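# Screw a feeder screw into the red-taped housing corner hole

## Task

Take a screw from the screw feeder and turn it with the screwdriver's motor into the housing hole at the corner marked with red tape, until the motor halts on its own (the result shows stopped_at_torque=1). After that, do not turn or shift the screw. The other three holes must stay empty, with no screw tip left in any of them. If a screw was pushed in rather than turned, unscrew it completely and drive it again. Once it is tight, raise the screwdriver well clear above the screw head, release the screw and move the tool away.

## Robot and tools

Robot: one arm carrying a powered screwdriver. It has a hex key inside a thin vacuum sleeve that can hold a screw on the key. The tool point is the tip of the hex key when nothing presses on it. The key points along the tool point's +z axis and can be pushed back up to 12 mm. A flat block about 9 cm long sticks out from the last joint's axis toward the screwdriver's -y side and turns with it, so watch its clearance.

Scene frame: the origin is on the table top below the arm base, +z is up, and +y is to the left when looking along +x. Results report end_effector_position in metres and end_effector_quat_wxyz in this frame, plus linear (m/s) and angular (rad/s) velocities. The printed position can be slightly off, more so at long reach. The base may be tilted relative to the table.

The row: every motion command is a row of 9 numbers, each in [-1, 1], in this order: dx, dy, dz, rx, ry, rz, spindle, torque_limit, sleeve_vacuum. The first six are an offset of the tool point, not an absolute pose. They are expressed in the tool point's own axes and measured from the tool point's measured pose at the start of the action (for a move, from the pose in the latest result). A value of 1.0 means 0.6 m or 180 degrees. rx, ry, rz form a single rotation vector.
- spindle: +1 turns the key clockwise at 500 rpm, which drives a screw in; -1 turns it the other way. It needs 0.5 s to reach full speed. The motor keeps the last value, including between calls and while you think. The arm does not follow the screw during that time, so finish with spindle 0 to stop it.
- torque_limit: maps linearly from -1 (0.3 N m) to +1 (1.2 N m). The value persists.
- sleeve_vacuum: above 0.01 holds a screw; any other value releases it. The value persists.

Tools:
- execute_actions(actions): a list of up to 15 actions. Each action is a table of up to 15 rows, and each row lasts one 1/30 s step. If fewer rows are given, the last row is held until the action's 15 steps are used up. Every row is an offset from the action's starting pose, not from the previous row. Per step, the command is clipped to within 100 mm and 16 degrees of the measured pose, so a large offset may take several actions. Motion lags the command by about 0.17 s. An empty list just returns the state and images.
- move(target, speed, stop_force, blocking): a straight path toward one 9-number row, taken as an offset from the last reported pose. The tool settings in the row apply at the start.
  - speed: 0.002 to 0.5 m/s, default 0.25; turning is capped at twice that in rad/s. The path lasts 0.5 to 10 s.
  - stop_force: 13 to 80 N, optional. The path ends when the wrist sensor reads that much extra resistance against the motion for 2 steps. The arm then backs to its pose 2 steps earlier and holds. Use it only with very slow speed and no rotation. Leave it out when moving off a surface.
  - blocking=false: returns after 0.5 s and cannot be combined with stop_force. Follow it with wait or stop before sending anything else.
  - The result adds a move: line. The ending is one of done, contact, held, off_target, moving or fault. limits=paced means the pose was clipped; limits=held means a check blocked some steps. It also gives the distance to the target.
- wait(seconds): 0 to 10 s, holding the last command.
- stop(): brakes a running move. The spindle keeps going.
- zoom_image(camera, region): camera is cam_high (672x504), cam_low (672x504) or cam_wrist (616x616). region is [x0, y0, x1, y1] in pixels, at most 504x504.
- finished_scene(scene): ends the scene for good. The goal must already hold.

Screwing procedure:
1. Place the tool point on the screw's axis, 2 mm below the top of its head.
2. Turn slowly, with spindle between -0.2 and 0.2. A negative value engages the key without driving; a positive one also drives. screw_detected=1 (sleeve_vacuum_kpa above 30) means a head seals the sleeve.
3. Lift the screw, carry it over the red-tape hole and drive it with a positive spindle. Follow the screw down 0.7 mm per turn.
4. The motor halts at 95% of torque_limit and stopped_at_torque reads 1. This happens either when the head seats or when the thread jams, so check with the cameras.
5. After a halt, the spindle must stay at 0 or below for 0.5 s before a positive value restarts it.
6. When loosening, the motor never stops by itself. If turns does not decrease, raise torque_limit. turns counts key turns since the start, with clockwise positive.

Result lines: the Hand target line is the pose the controller is driving toward. A pose unreachable line means the clearance check altered or blocked the command; a mounting block or post counts as part of the arm. Wrist force and Wrist torque are given in end effector axes, with an offset of up to about 5.5 N, noise of about 3.4 N and saturation near 100 N. no reading is normal at the start. MOTOR HOT appears from 70 °C; at 85 °C an OVER-TEMPERATURE FAULT applies the brakes.

Things to avoid:
- Joint torque over its load limit (pan and lift 287, elbow 130, wrists 46.9 N m), or any outside force of 150 N. Either causes a 10 s fault stop that skips the rest of the call.
- Pressing even slightly past a firm contact, since the arm is stiff.
- Fast touches.
- Dropping screws or knocking anything off the table.
- Pushing a screw in without turning it.
- Leaving the spindle running.
- Holding loads for long periods, which heats the motors.

Loose objects may occasionally be nudged by outside pushes.

Each tool is called in YAML: its name, and indented under it one key for each argument.

## Session

execute_actions:
  actions: []

Scene clock: 0.00 s.
end_effector_position=(+0.4035, +0.2524, +0.3583) sleeve_vacuum_kpa=0 screw_detected=0 stopped_at_torque=0 turns=0.00 end_effector_quat_wxyz=(+0.267, +0.641, +0.667, -0.270) end_effector_velocity=(-0.001, -0.001, -0.000) end_effector_angular_velocity=(+0.001, +0.000, -0.002)
Joint positions: [-0.455 -2.118  2.163 -1.614 -1.572 -0.455]
Joint velocities: [-0.001  0.     0.001  0.001  0.     0.   ]
Wrist force (N, on the end effector, along its own x y z axes, offset not removed): no reading
Wrist torque (N m, same axes, about the end effector's origin, offset not removed): no reading
Hand target: +0.403, +0.252, +0.358; +0.267, +0.641, +0.667, -0.270

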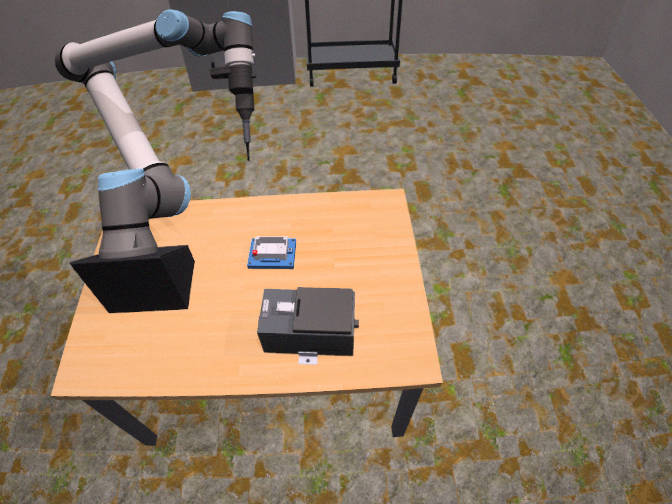

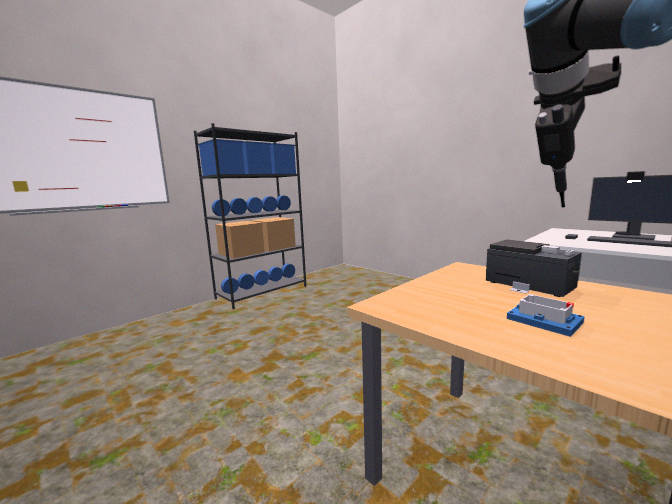

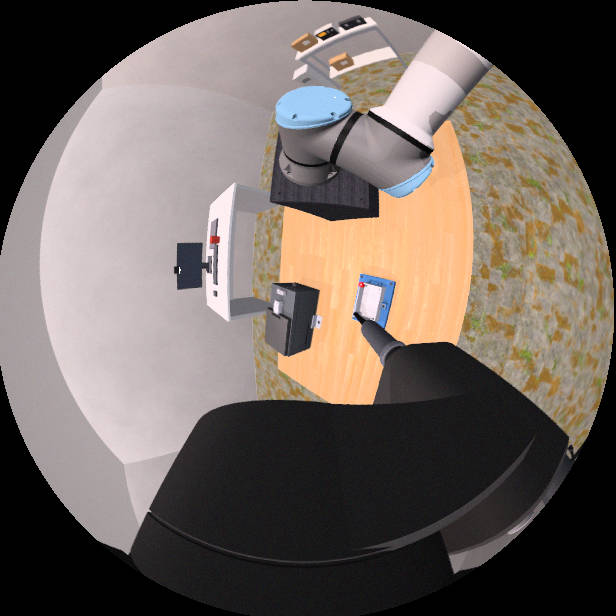

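move:
  target: [0,0,0,-0.005,0.248,0.002,0,-0.3,0]
  speed: 0.4

Scene clock: 2.50 s.
end_effector_position=(+0.4033, +0.2528, +0.3583) sleeve_vacuum_kpa=0 screw_detected=0 stopped_at_torque=0 turns=0.00 end_effector_quat_wxyz=(-0.001, +0.695, +0.719, +0.000) end_effector_velocity=(-0.000, +0.000, -0.001) end_effector_angular_velocity=(+0.007, +0.001, +0.002)
Joint positions: [-0.96  -1.87   2.199 -1.228 -1.142 -1.105]
Joint velocities: [-0.001  0.004  0.001  0.003  0.002 -0.006]
Wrist force (N, on the end effector, along its own x y z axes, offset not removed): [1.4 -1.8 3.2]
Wrist torque (N m, same axes, about the end effector's origin, offset not removed): [-0.52 0.00 0.03]
Hand target: +0.403, +0.253, +0.358; -0.001, +0.695, +0.719, +0.000
Off the commanded pose: 0.000 m, 0 deg.
move: done

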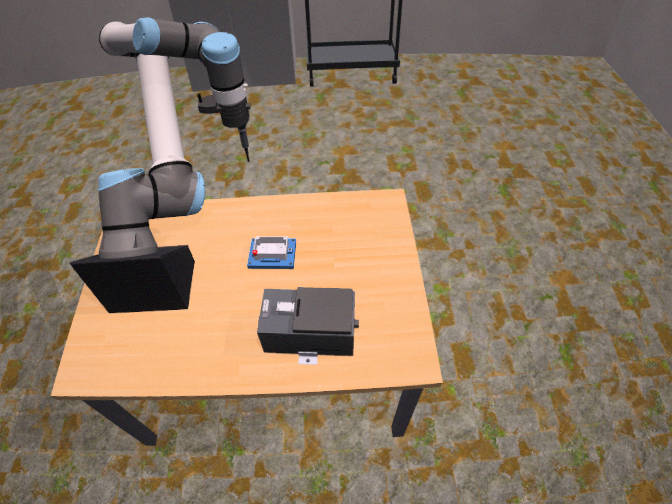

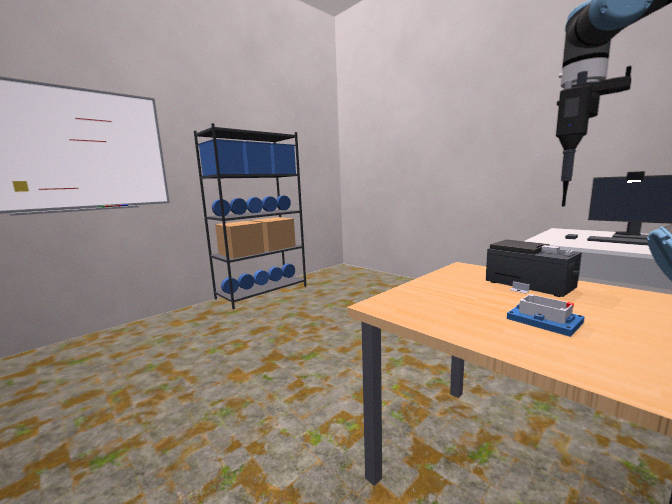

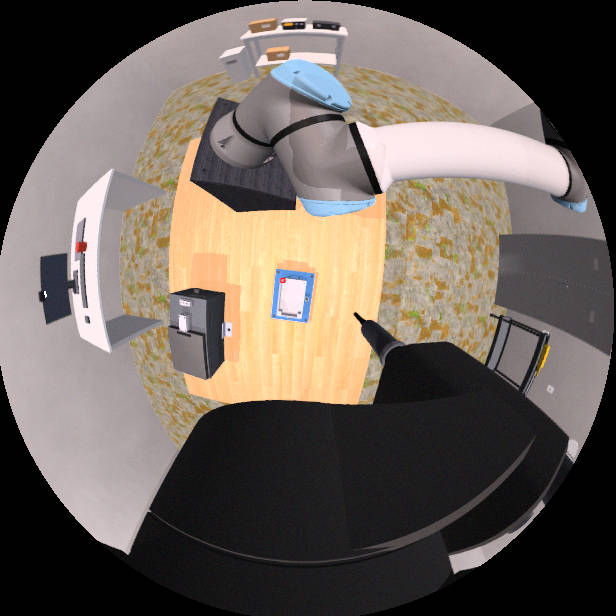

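move:
  target: [-0.68,0.05,0.23,0,0,0,0,-0.3,0]
  speed: 0.4

zoom_image:
  camera: "cam_wrist"
  region: [250,220,410,380]

Scene clock: 5.67 s.
end_effector_position=(+0.4468, -0.1534, +0.2199) sleeve_vacuum_kpa=0 screw_detected=0 stopped_at_torque=0 turns=0.00 end_effector_quat_wxyz=(-0.001, +0.695, +0.719, +0.000) end_effector_velocity=(+0.001, -0.001, -0.000) end_effector_angular_velocity=(+0.000, -0.001, -0.001)
Joint positions: [-1.096 -1.083  2.23  -2.003 -1.229 -1.219]
Joint velocities: [ 0.     0.002 -0.001 -0.001  0.001  0.001]
Wrist force (N, on the end effector, along its own x y z axes, offset not removed): [3.0 -2.6 2.0]
Wrist torque (N m, same axes, about the end effector's origin, offset not removed): [-0.79 -0.60 0.16]
Hand target: +0.447, -0.153, +0.220; -0.001, +0.695, +0.719, +0.000
Off the commanded pose: 0.001 m, 0 deg.
move: done

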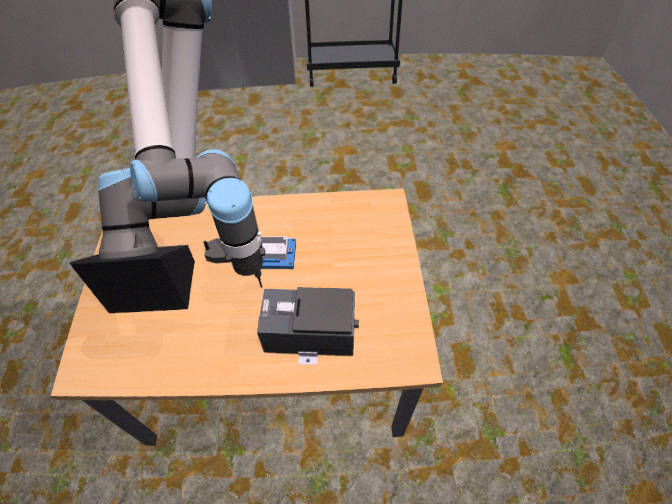

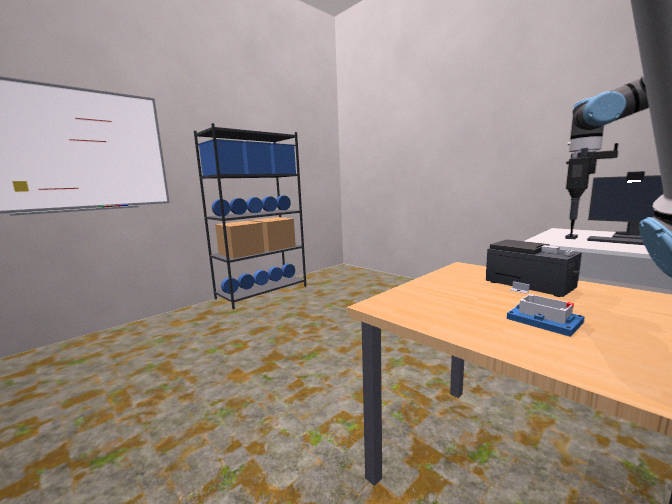

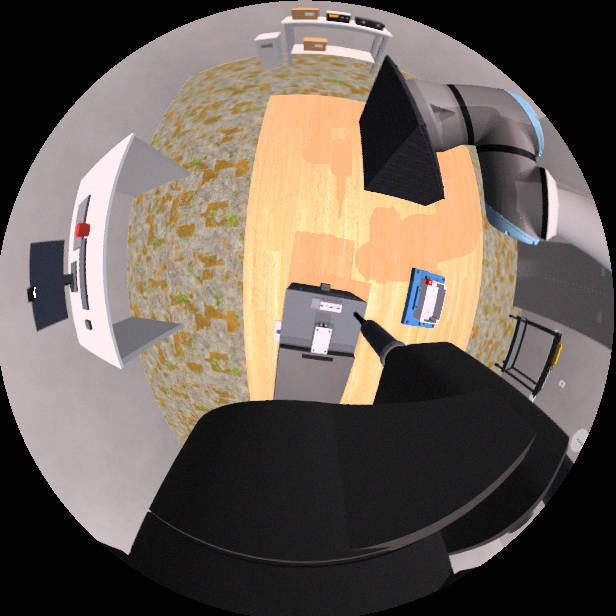

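Region (250, 220, 410, 380) of cam_wrist's 616x616 image, scaled by 3.150, with more detail than that image has.

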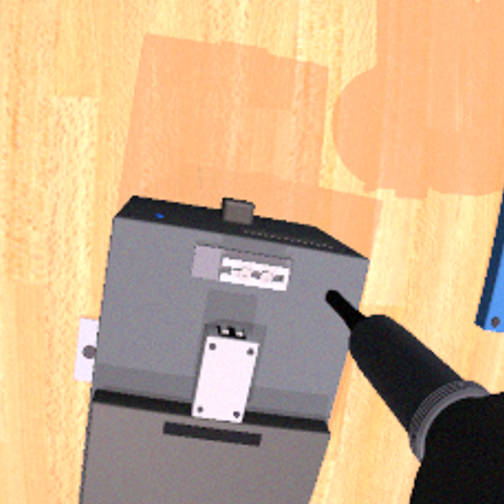

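move:
  target: [-0.03,0.005,0.055,0,0,0,0,-0.3,0]

zoom_image:
  camera: "cam_wrist"
  region: [300,280,380,340]

zoom_image:
  camera: "cam_high"
  region: [240,270,310,330]

Scene clock: 7.97 s.
end_effector_position=(+0.4504, -0.1712, +0.1870) sleeve_vacuum_kpa=0 screw_detected=0 stopped_at_torque=0 turns=0.00 end_effector_quat_wxyz=(-0.001, +0.695, +0.719, +0.000) end_effector_velocity=(+0.000, -0.001, -0.001) end_effector_angular_velocity=(+0.001, -0.001, -0.001)
Joint positions: [-1.083 -1.017  2.241 -2.082 -1.22  -1.208]
Joint velocities: [-0.     0.003  0.    -0.003  0.001  0.   ]
Wrist force (N, on the end effector, along its own x y z axes, offset not removed): [3.0 -1.7 0.7]
Wrist torque (N m, same axes, about the end effector's origin, offset not removed): [-0.49 -0.74 0.08]
Hand target: +0.450, -0.171, +0.187; -0.001, +0.695, +0.719, +0.000
Off the commanded pose: 0.000 m, 0 deg.
move: done

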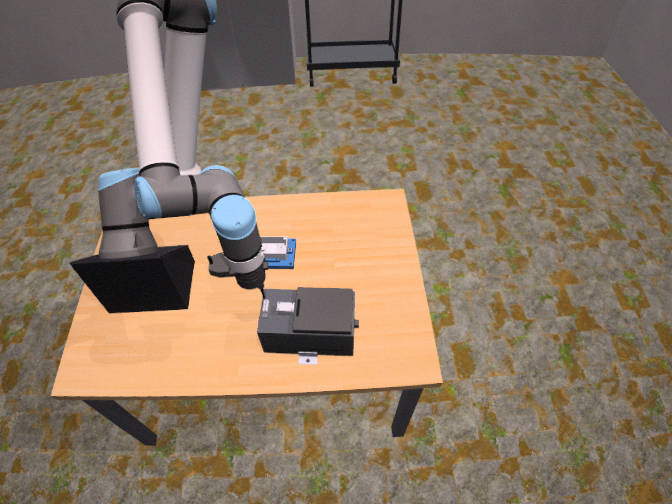

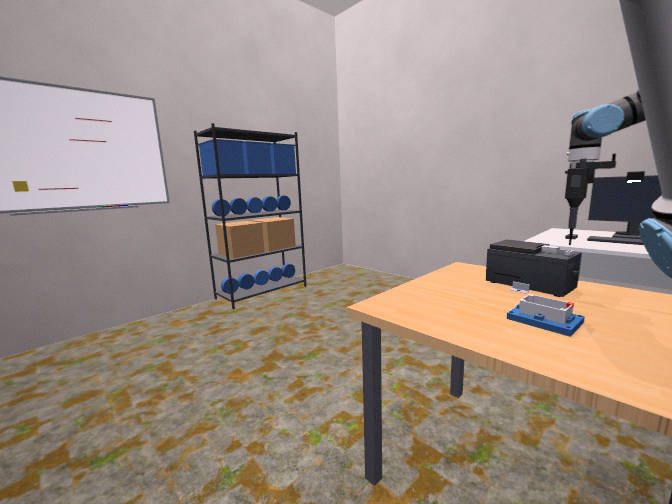

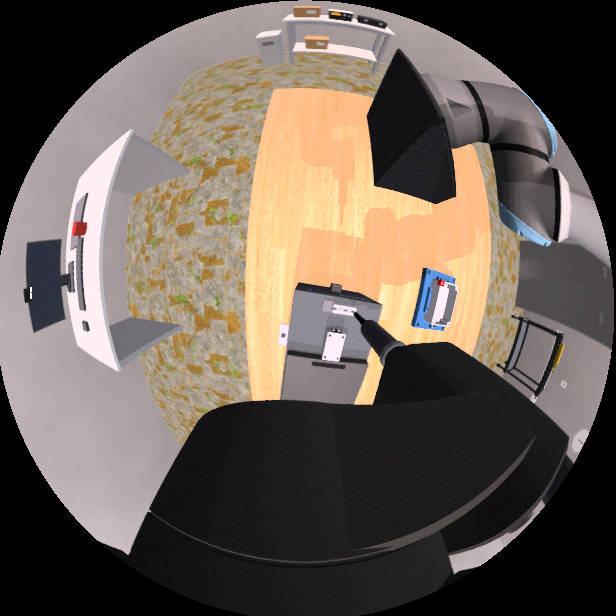

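Region (300, 280, 380, 340) of cam_wrist's 616x616 image, scaled by 6.300, with more detail than that image has; it fills the top 378 rows of this view, and the rest is white.

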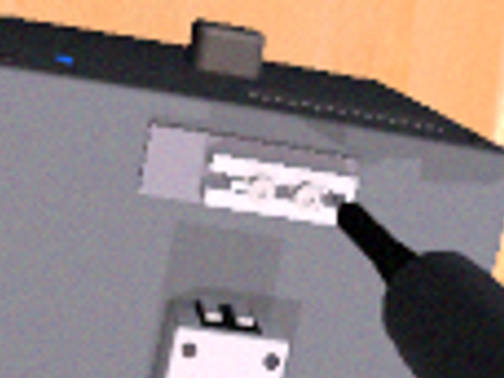

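Region (240, 270, 310, 330) of cam_high's 672x504 image, scaled by 7.200, with more detail than that image has; it fills the top 432 rows of this view, and the rest is white.

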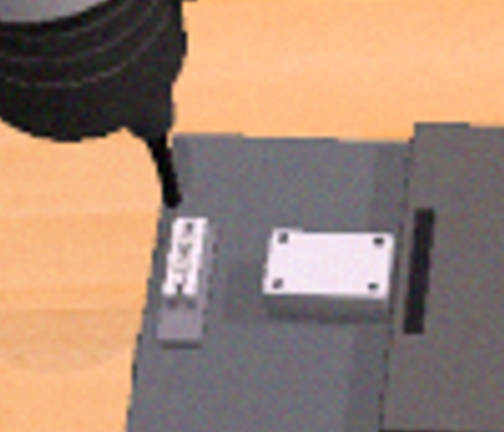

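move:
  target: [0,0.0065,0.024,0,0,0,0,-0.3,0]
  speed: 0.05

zoom_image:
  camera: "cam_wrist"
  region: [320,290,380,335]

zoom_image:
  camera: "cam_high"
  region: [250,280,290,320]

Scene clock: 9.97 s.
end_effector_position=(+0.4543, -0.1711, +0.1726) sleeve_vacuum_kpa=0 screw_detected=0 stopped_at_torque=0 turns=0.00 end_effector_quat_wxyz=(-0.001, +0.695, +0.719, +0.000) end_effector_velocity=(-0.000, +0.001, -0.002) end_effector_angular_velocity=(+0.002, +0.002, -0.000)
Joint positions: [-1.07  -1.     2.249 -2.112 -1.211 -1.197]
Joint velocities: [ 0.002  0.002  0.002 -0.002  0.     0.001]
Wrist force (N, on the end effector, along its own x y z axes, offset not removed): [2.2 -3.0 0.3]
Wrist torque (N m, same axes, about the end effector's origin, offset not removed): [-0.85 -0.53 0.22]
Hand target: +0.454, -0.171, +0.173; -0.001, +0.695, +0.719, +0.000
Off the commanded pose: 0.000 m, 0 deg.
move: done

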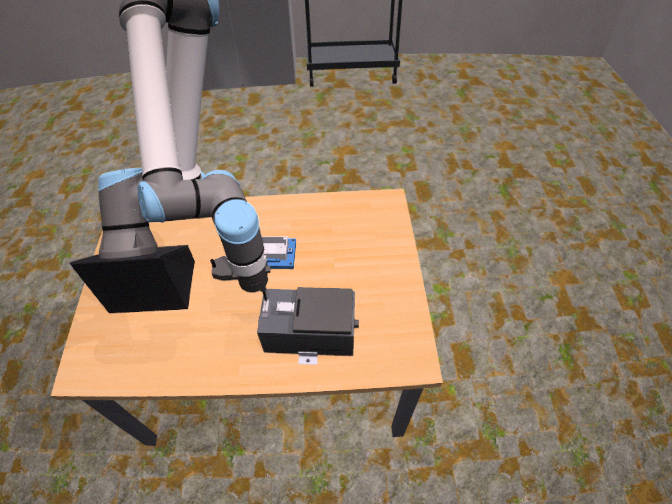

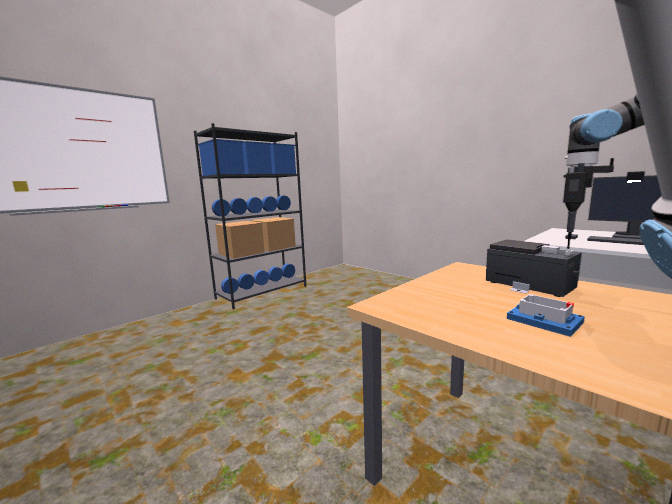

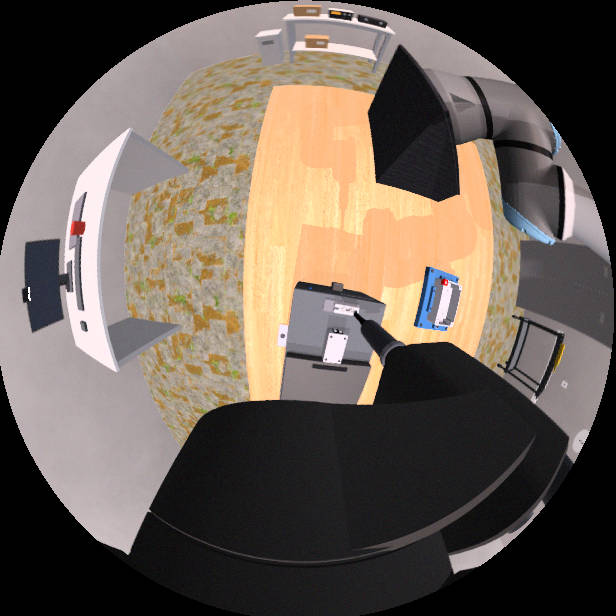

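Region (320, 290, 380, 335) of cam_wrist's 616x616 image, scaled by 8.400, with more detail than that image has; it fills the top 378 rows of this view, and the rest is white.

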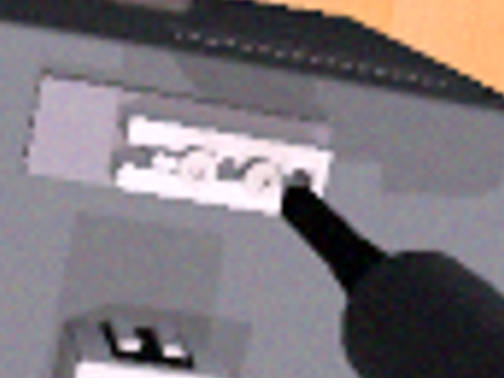

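Region (250, 280, 290, 320) of cam_high's 672x504 image, scaled by 12.600, with more detail than that image has.

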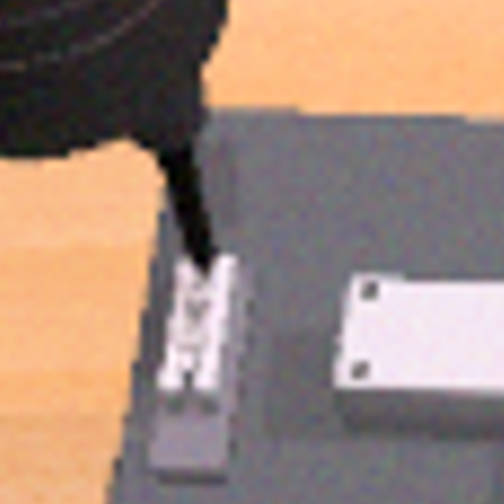

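move:
  target: [-0.003,-0.001,0.006,0,0,0,0,-0.3,0]
  speed: 0.02

zoom_image:
  camera: "cam_wrist"
  region: [335,295,375,325]

zoom_image:
  camera: "cam_high"
  region: [255,290,280,315]

Scene clock: 12.37 s.
end_effector_position=(+0.4537, -0.1728, +0.1691) sleeve_vacuum_kpa=0 screw_detected=0 stopped_at_torque=0 turns=0.00 end_effector_quat_wxyz=(-0.001, +0.695, +0.719, +0.000) end_effector_velocity=(-0.001, +0.000, -0.002) end_effector_angular_velocity=(+0.000, -0.000, +0.000)
Joint positions: [-1.069 -0.993  2.251 -2.121 -1.211 -1.197]
Joint velocities: [ 0.     0.002  0.003 -0.004  0.    -0.   ]
Wrist force (N, on the end effector, along its own x y z axes, offset not removed): [2.1 -0.4 3.6]
Wrist torque (N m, same axes, about the end effector's origin, offset not removed): [-0.11 -0.17 -0.03]
Hand target: +0.454, -0.173, +0.169; -0.001, +0.695, +0.719, +0.000
Off the commanded pose: 0.000 m, 0 deg.
move: done

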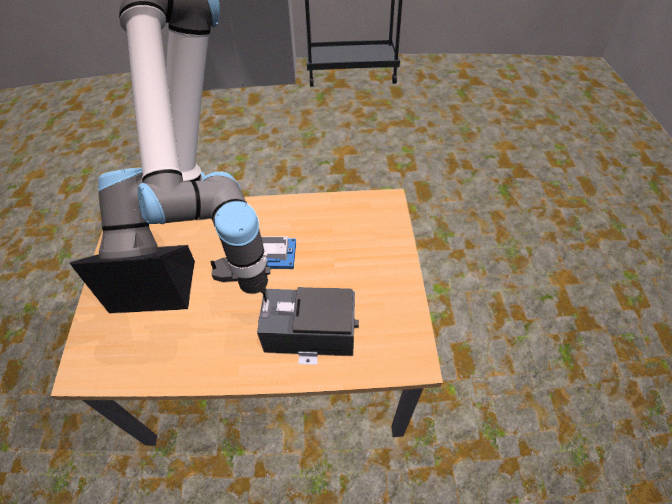

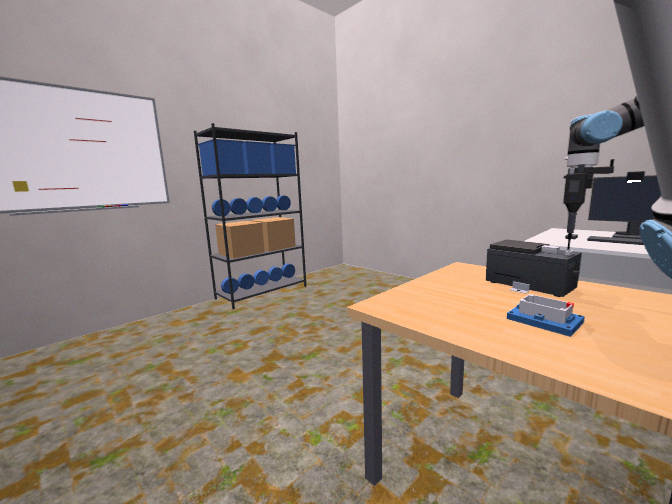

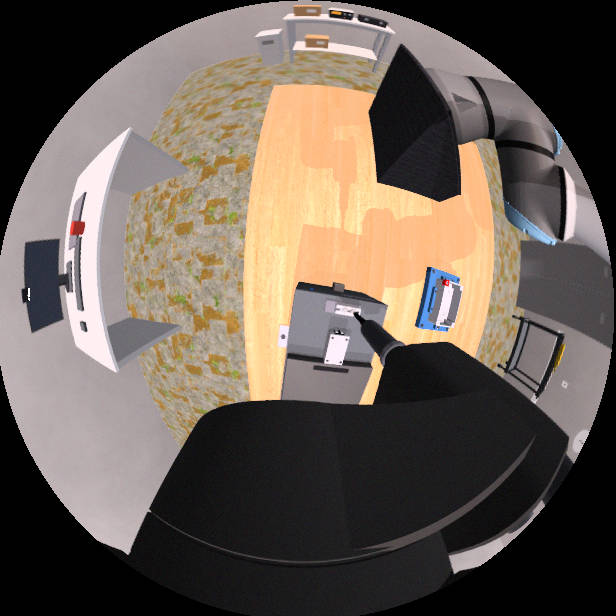

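Region (335, 295, 375, 325) of cam_wrist's 616x616 image, scaled by 12.600, with more detail than that image has; it fills the top 378 rows of this view, and the rest is white.

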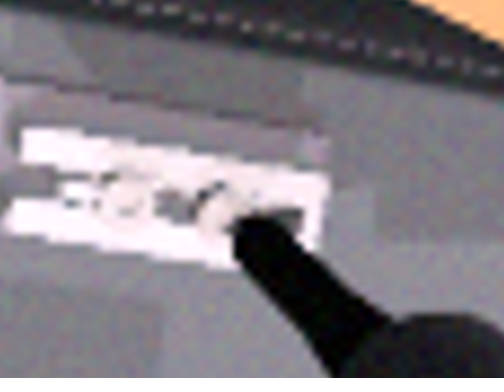

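Region (255, 290, 280, 315) of cam_high's 672x504 image, scaled by 20.160, with more detail than that image has.

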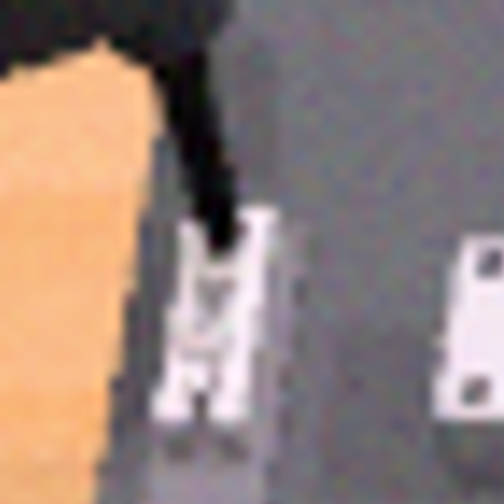

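move:
  target: [-0.005,-0.0035,0,0,0,0,0,-0.3,0]
  speed: 0.02

zoom_image:
  camera: "cam_wrist"
  region: [335,295,375,325]

zoom_image:
  camera: "cam_high"
  region: [255,290,280,315]

Scene clock: 14.17 s.
end_effector_position=(+0.4518, -0.1758, +0.1691) sleeve_vacuum_kpa=0 screw_detected=0 stopped_at_torque=0 turns=0.00 end_effector_quat_wxyz=(-0.001, +0.695, +0.719, +0.000) end_effector_velocity=(+0.000, -0.001, +0.000) end_effector_angular_velocity=(-0.001, +0.001, +0.001)
Joint positions: [-1.074 -0.989  2.251 -2.123 -1.214 -1.201]
Joint velocities: [ 0.     0.002 -0.002 -0.001 -0.001 -0.001]
Wrist force (N, on the end effector, along its own x y z axes, offset not removed): [2.7 -1.6 1.3]
Wrist torque (N m, same axes, about the end effector's origin, offset not removed): [-0.48 -0.64 0.07]
Hand target: +0.452, -0.176, +0.169; -0.001, +0.695, +0.719, +0.000
Off the commanded pose: 0.000 m, 0 deg.
move: done

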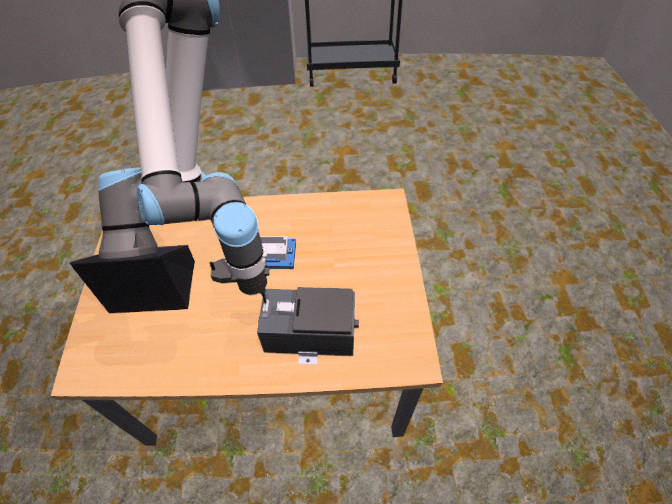

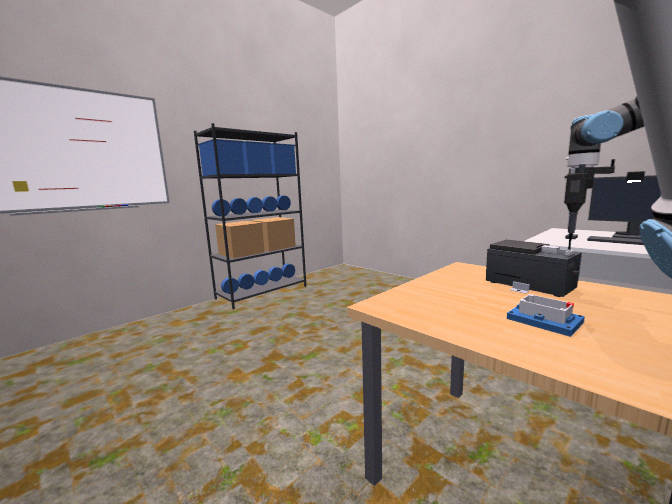

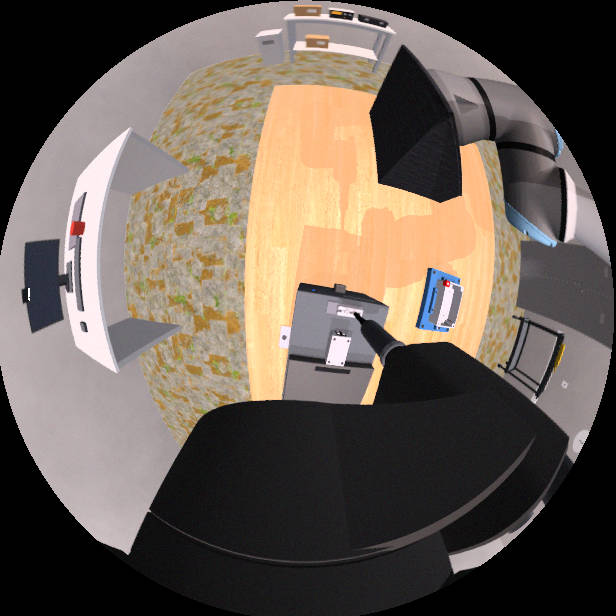

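Region (335, 295, 375, 325) of cam_wrist's 616x616 image, scaled by 12.600, with more detail than that image has; it fills the top 378 rows of this view, and the rest is white.

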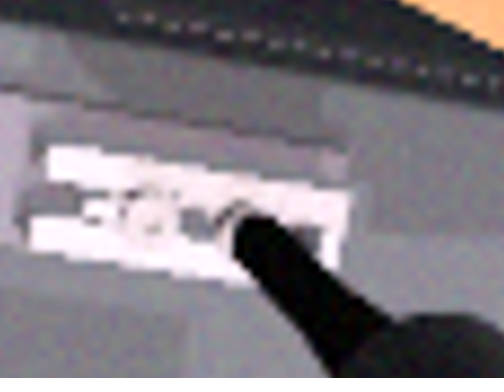

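Region (255, 290, 280, 315) of cam_high's 672x504 image, scaled by 20.160, with more detail than that image has.

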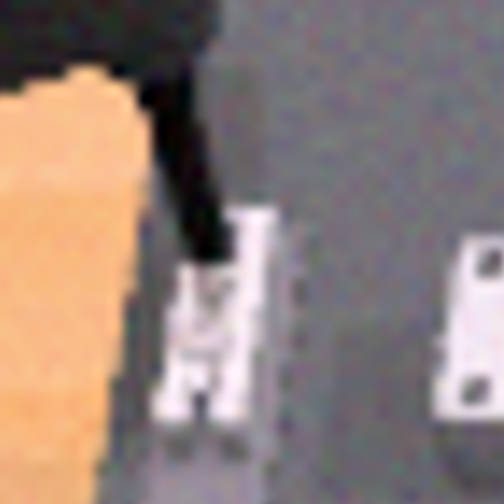

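execute_actions:
  actions:
    - [[-0.0006,-0.001,0.002,0,0,0,-0.15,-0.3,1]]
    - [[0,0,0.003,0,0,0,-0.15,-0.3,1]]
    - [[0,0,0.002,0,0,0,-0.15,-0.3,1]]
    - [[0,0,0,0,0,0,-0.15,-0.3,1]]
    - [[0,0,0,0,0,0,0,-0.3,1]]

zoom_image:
  camera: "cam_wrist"
  region: [335,295,375,325]

Scene clock: 17.77 s.
end_effector_position=(+0.4512, -0.1762, +0.1649) sleeve_vacuum_kpa=14 screw_detected=0 stopped_at_torque=0 turns=-2.47 end_effector_quat_wxyz=(-0.001, +0.695, +0.719, +0.000) end_effector_velocity=(-0.001, +0.001, -0.000) end_effector_angular_velocity=(+0.002, +0.001, -0.001)
Joint positions: [-1.073 -0.984  2.255 -2.132 -1.213 -1.2  ]
Joint velocities: [ 0.    -0.     0.001  0.002 -0.    -0.   ]
Wrist force (N, on the end effector, along its own x y z axes, offset not removed): [2.4 -2.1 -2.6]
Wrist torque (N m, same axes, about the end effector's origin, offset not removed): [-0.67 -0.17 0.05]
Hand target: +0.451, -0.176, +0.165; -0.001, +0.695, +0.719, +0.000
Off the commanded pose: 0.000 m, 0 deg.

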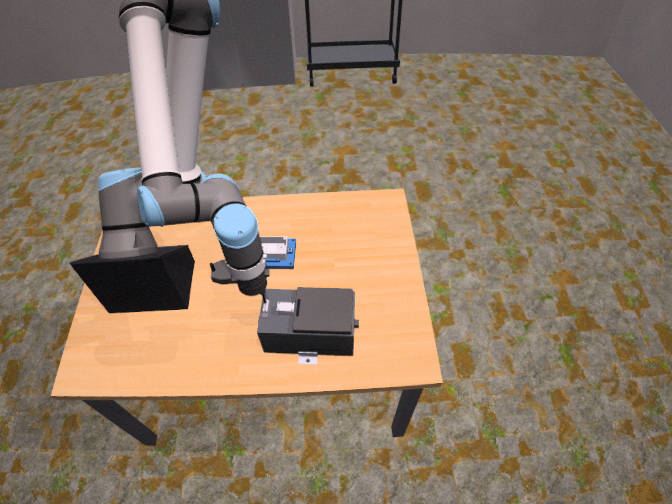

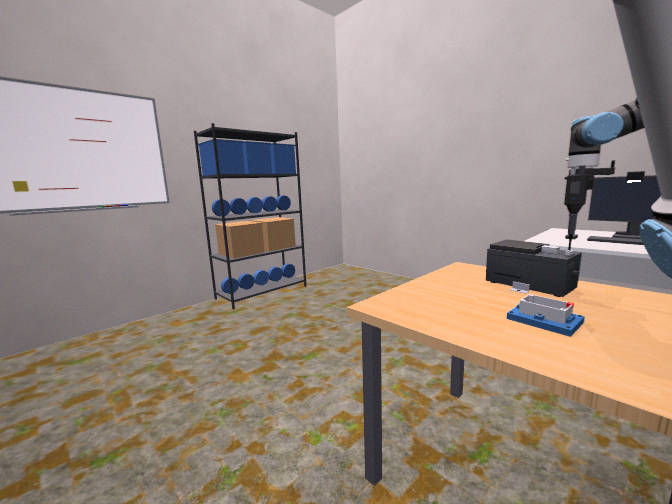

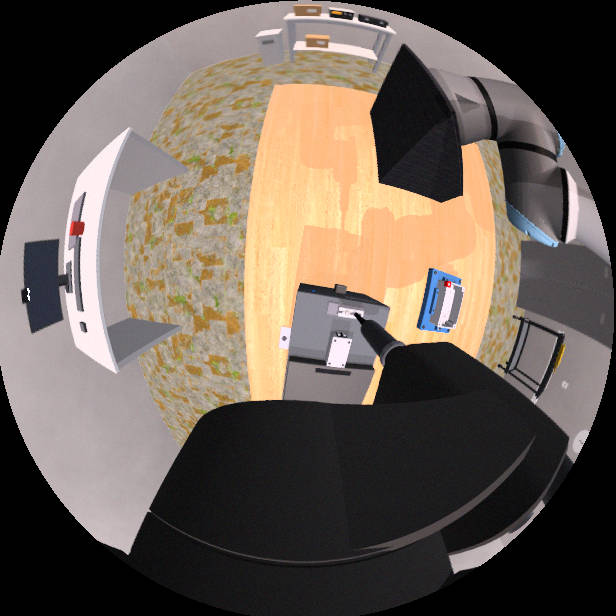

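Region (335, 295, 375, 325) of cam_wrist's 616x616 image, scaled by 12.600, with more detail than that image has; it fills the top 378 rows of this view, and the rest is white.

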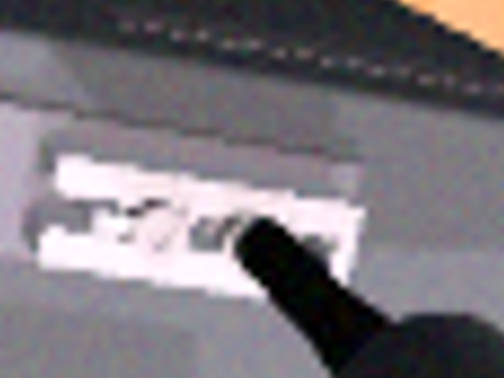

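execute_actions:
  actions:
    - [[-0.0005,0.0006,0,0,0,0,-0.15,-0.3,1]]
    - [[0,0,0,0,0,0,0,-0.3,1]]

execute_actions:
  actions:
    - [[-0.0005,0.0006,0,0,0,0,-0.15,-0.3,1]]
    - [[0,0,0,0,0,0,0,-0.3,1]]

zoom_image:
  camera: "cam_wrist"
  region: [335,295,375,325]

Scene clock: 19.90 s.
end_effector_position=(+0.4516, -0.1765, +0.1649) sleeve_vacuum_kpa=40 screw_detected=1 stopped_at_torque=0 turns=-3.07 end_effector_quat_wxyz=(-0.001, +0.695, +0.719, +0.000) end_effector_velocity=(+0.001, -0.001, +0.001) end_effector_angular_velocity=(-0.002, -0.001, +0.001)
Joint positions: [-1.072 -0.983  2.254 -2.132 -1.213 -1.199]
Joint velocities: [ 0.    -0.001 -0.001 -0.001  0.     0.   ]
Wrist force (N, on the end effector, along its own x y z axes, offset not removed): [1.7 0.8 -1.8]
Wrist torque (N m, same axes, about the end effector's origin, offset not removed): [-0.41 -0.04 0.10]
Hand target: +0.452, -0.177, +0.165; -0.001, +0.695, +0.719, +0.000
Off the commanded pose: 0.000 m, 0 deg.

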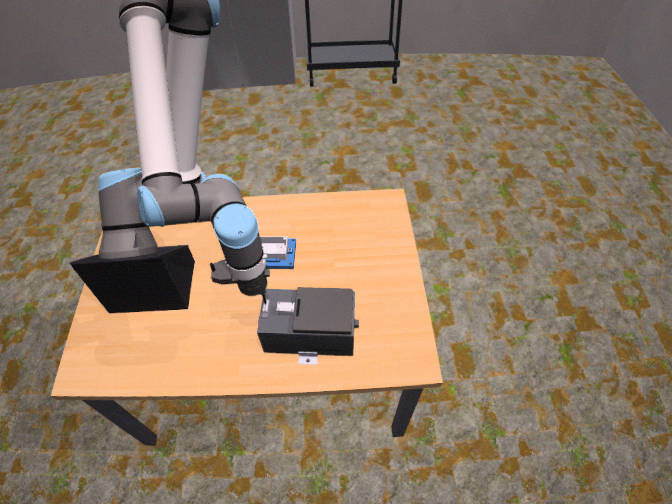

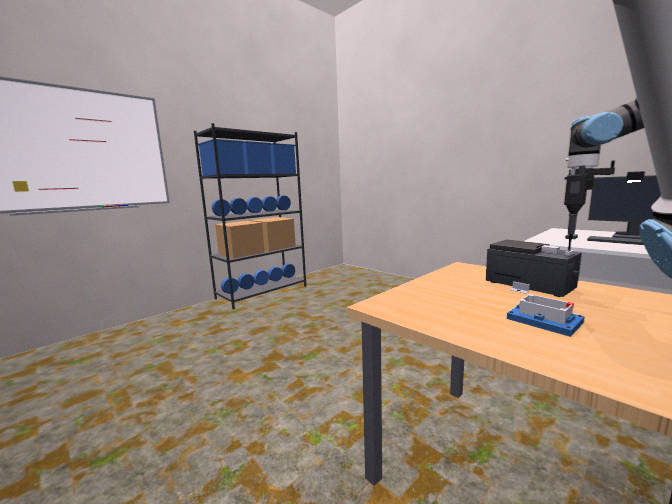

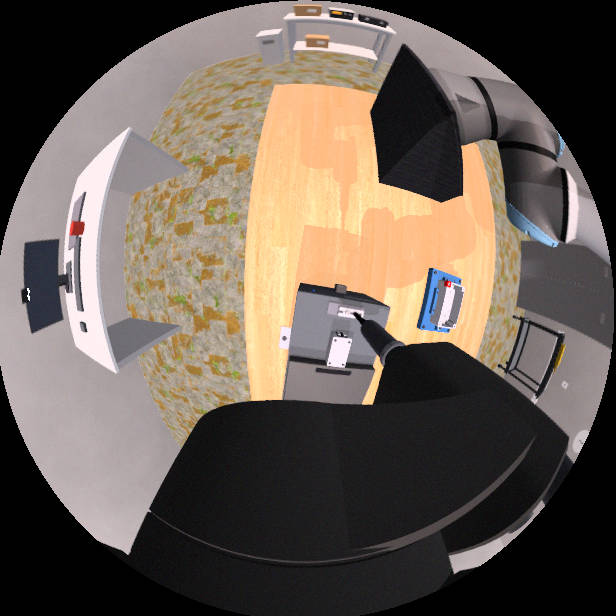

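Scene clock: 20.90 s.
end_effector_position=(+0.4519, -0.1768, +0.1649) sleeve_vacuum_kpa=40 screw_detected=1 stopped_at_torque=0 turns=-3.67 end_effector_quat_wxyz=(-0.001, +0.695, +0.719, +0.000) end_effector_velocity=(-0.000, -0.001, -0.000) end_effector_angular_velocity=(+0.001, +0.000, -0.001)
Joint positions: [-1.072 -0.983  2.253 -2.132 -1.213 -1.199]
Joint velocities: [-0.     0.002 -0.001  0.    -0.    -0.   ]
Wrist force (N, on the end effector, along its own x y z axes, offset not removed): [2.4 -1.0 -1.6]
Wrist torque (N m, same axes, about the end effector's origin, offset not removed): [-0.21 -0.49 0.00]
Hand target: +0.452, -0.177, +0.165; -0.001, +0.695, +0.719, +0.000
Off the commanded pose: 0.000 m, 0 deg.

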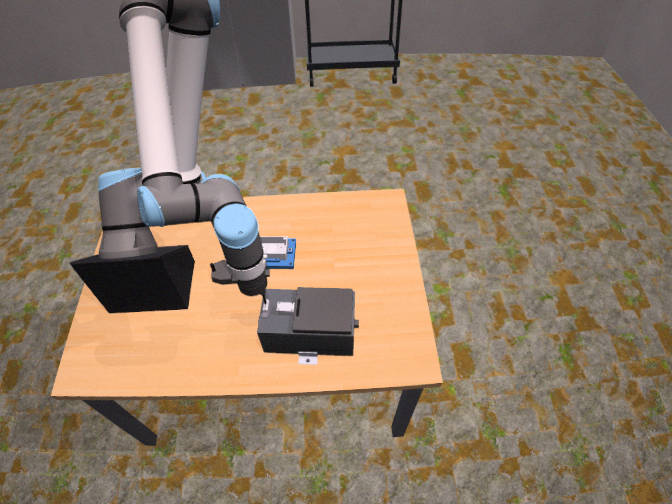

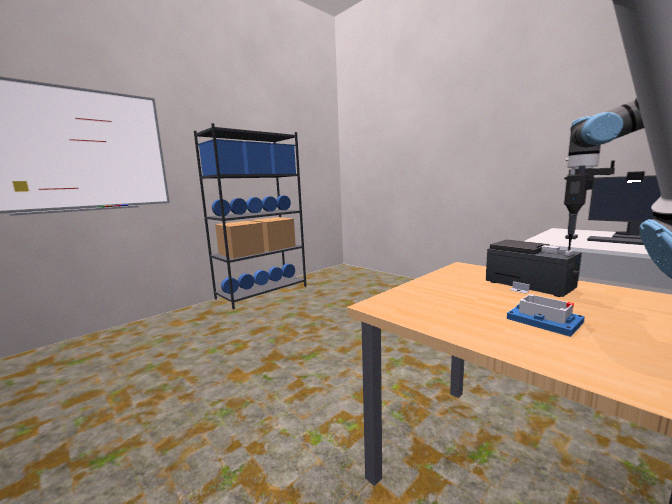

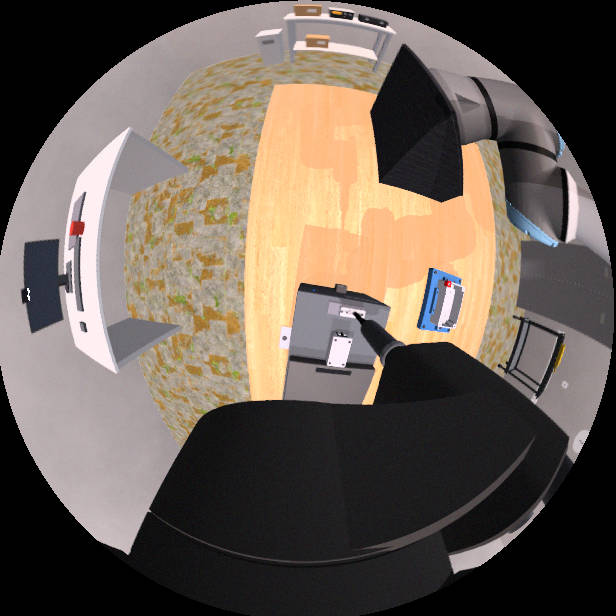

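Region (335, 295, 375, 325) of cam_wrist's 616x616 image, scaled by 12.600, with more detail than that image has; it fills the top 378 rows of this view, and the rest is white.

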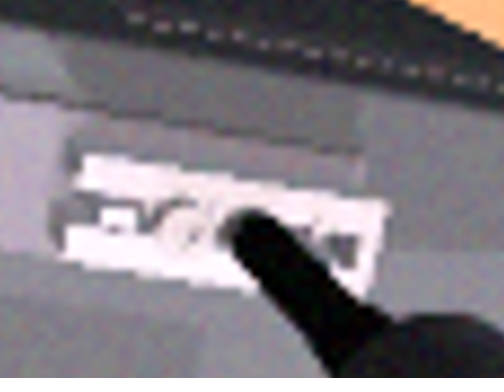

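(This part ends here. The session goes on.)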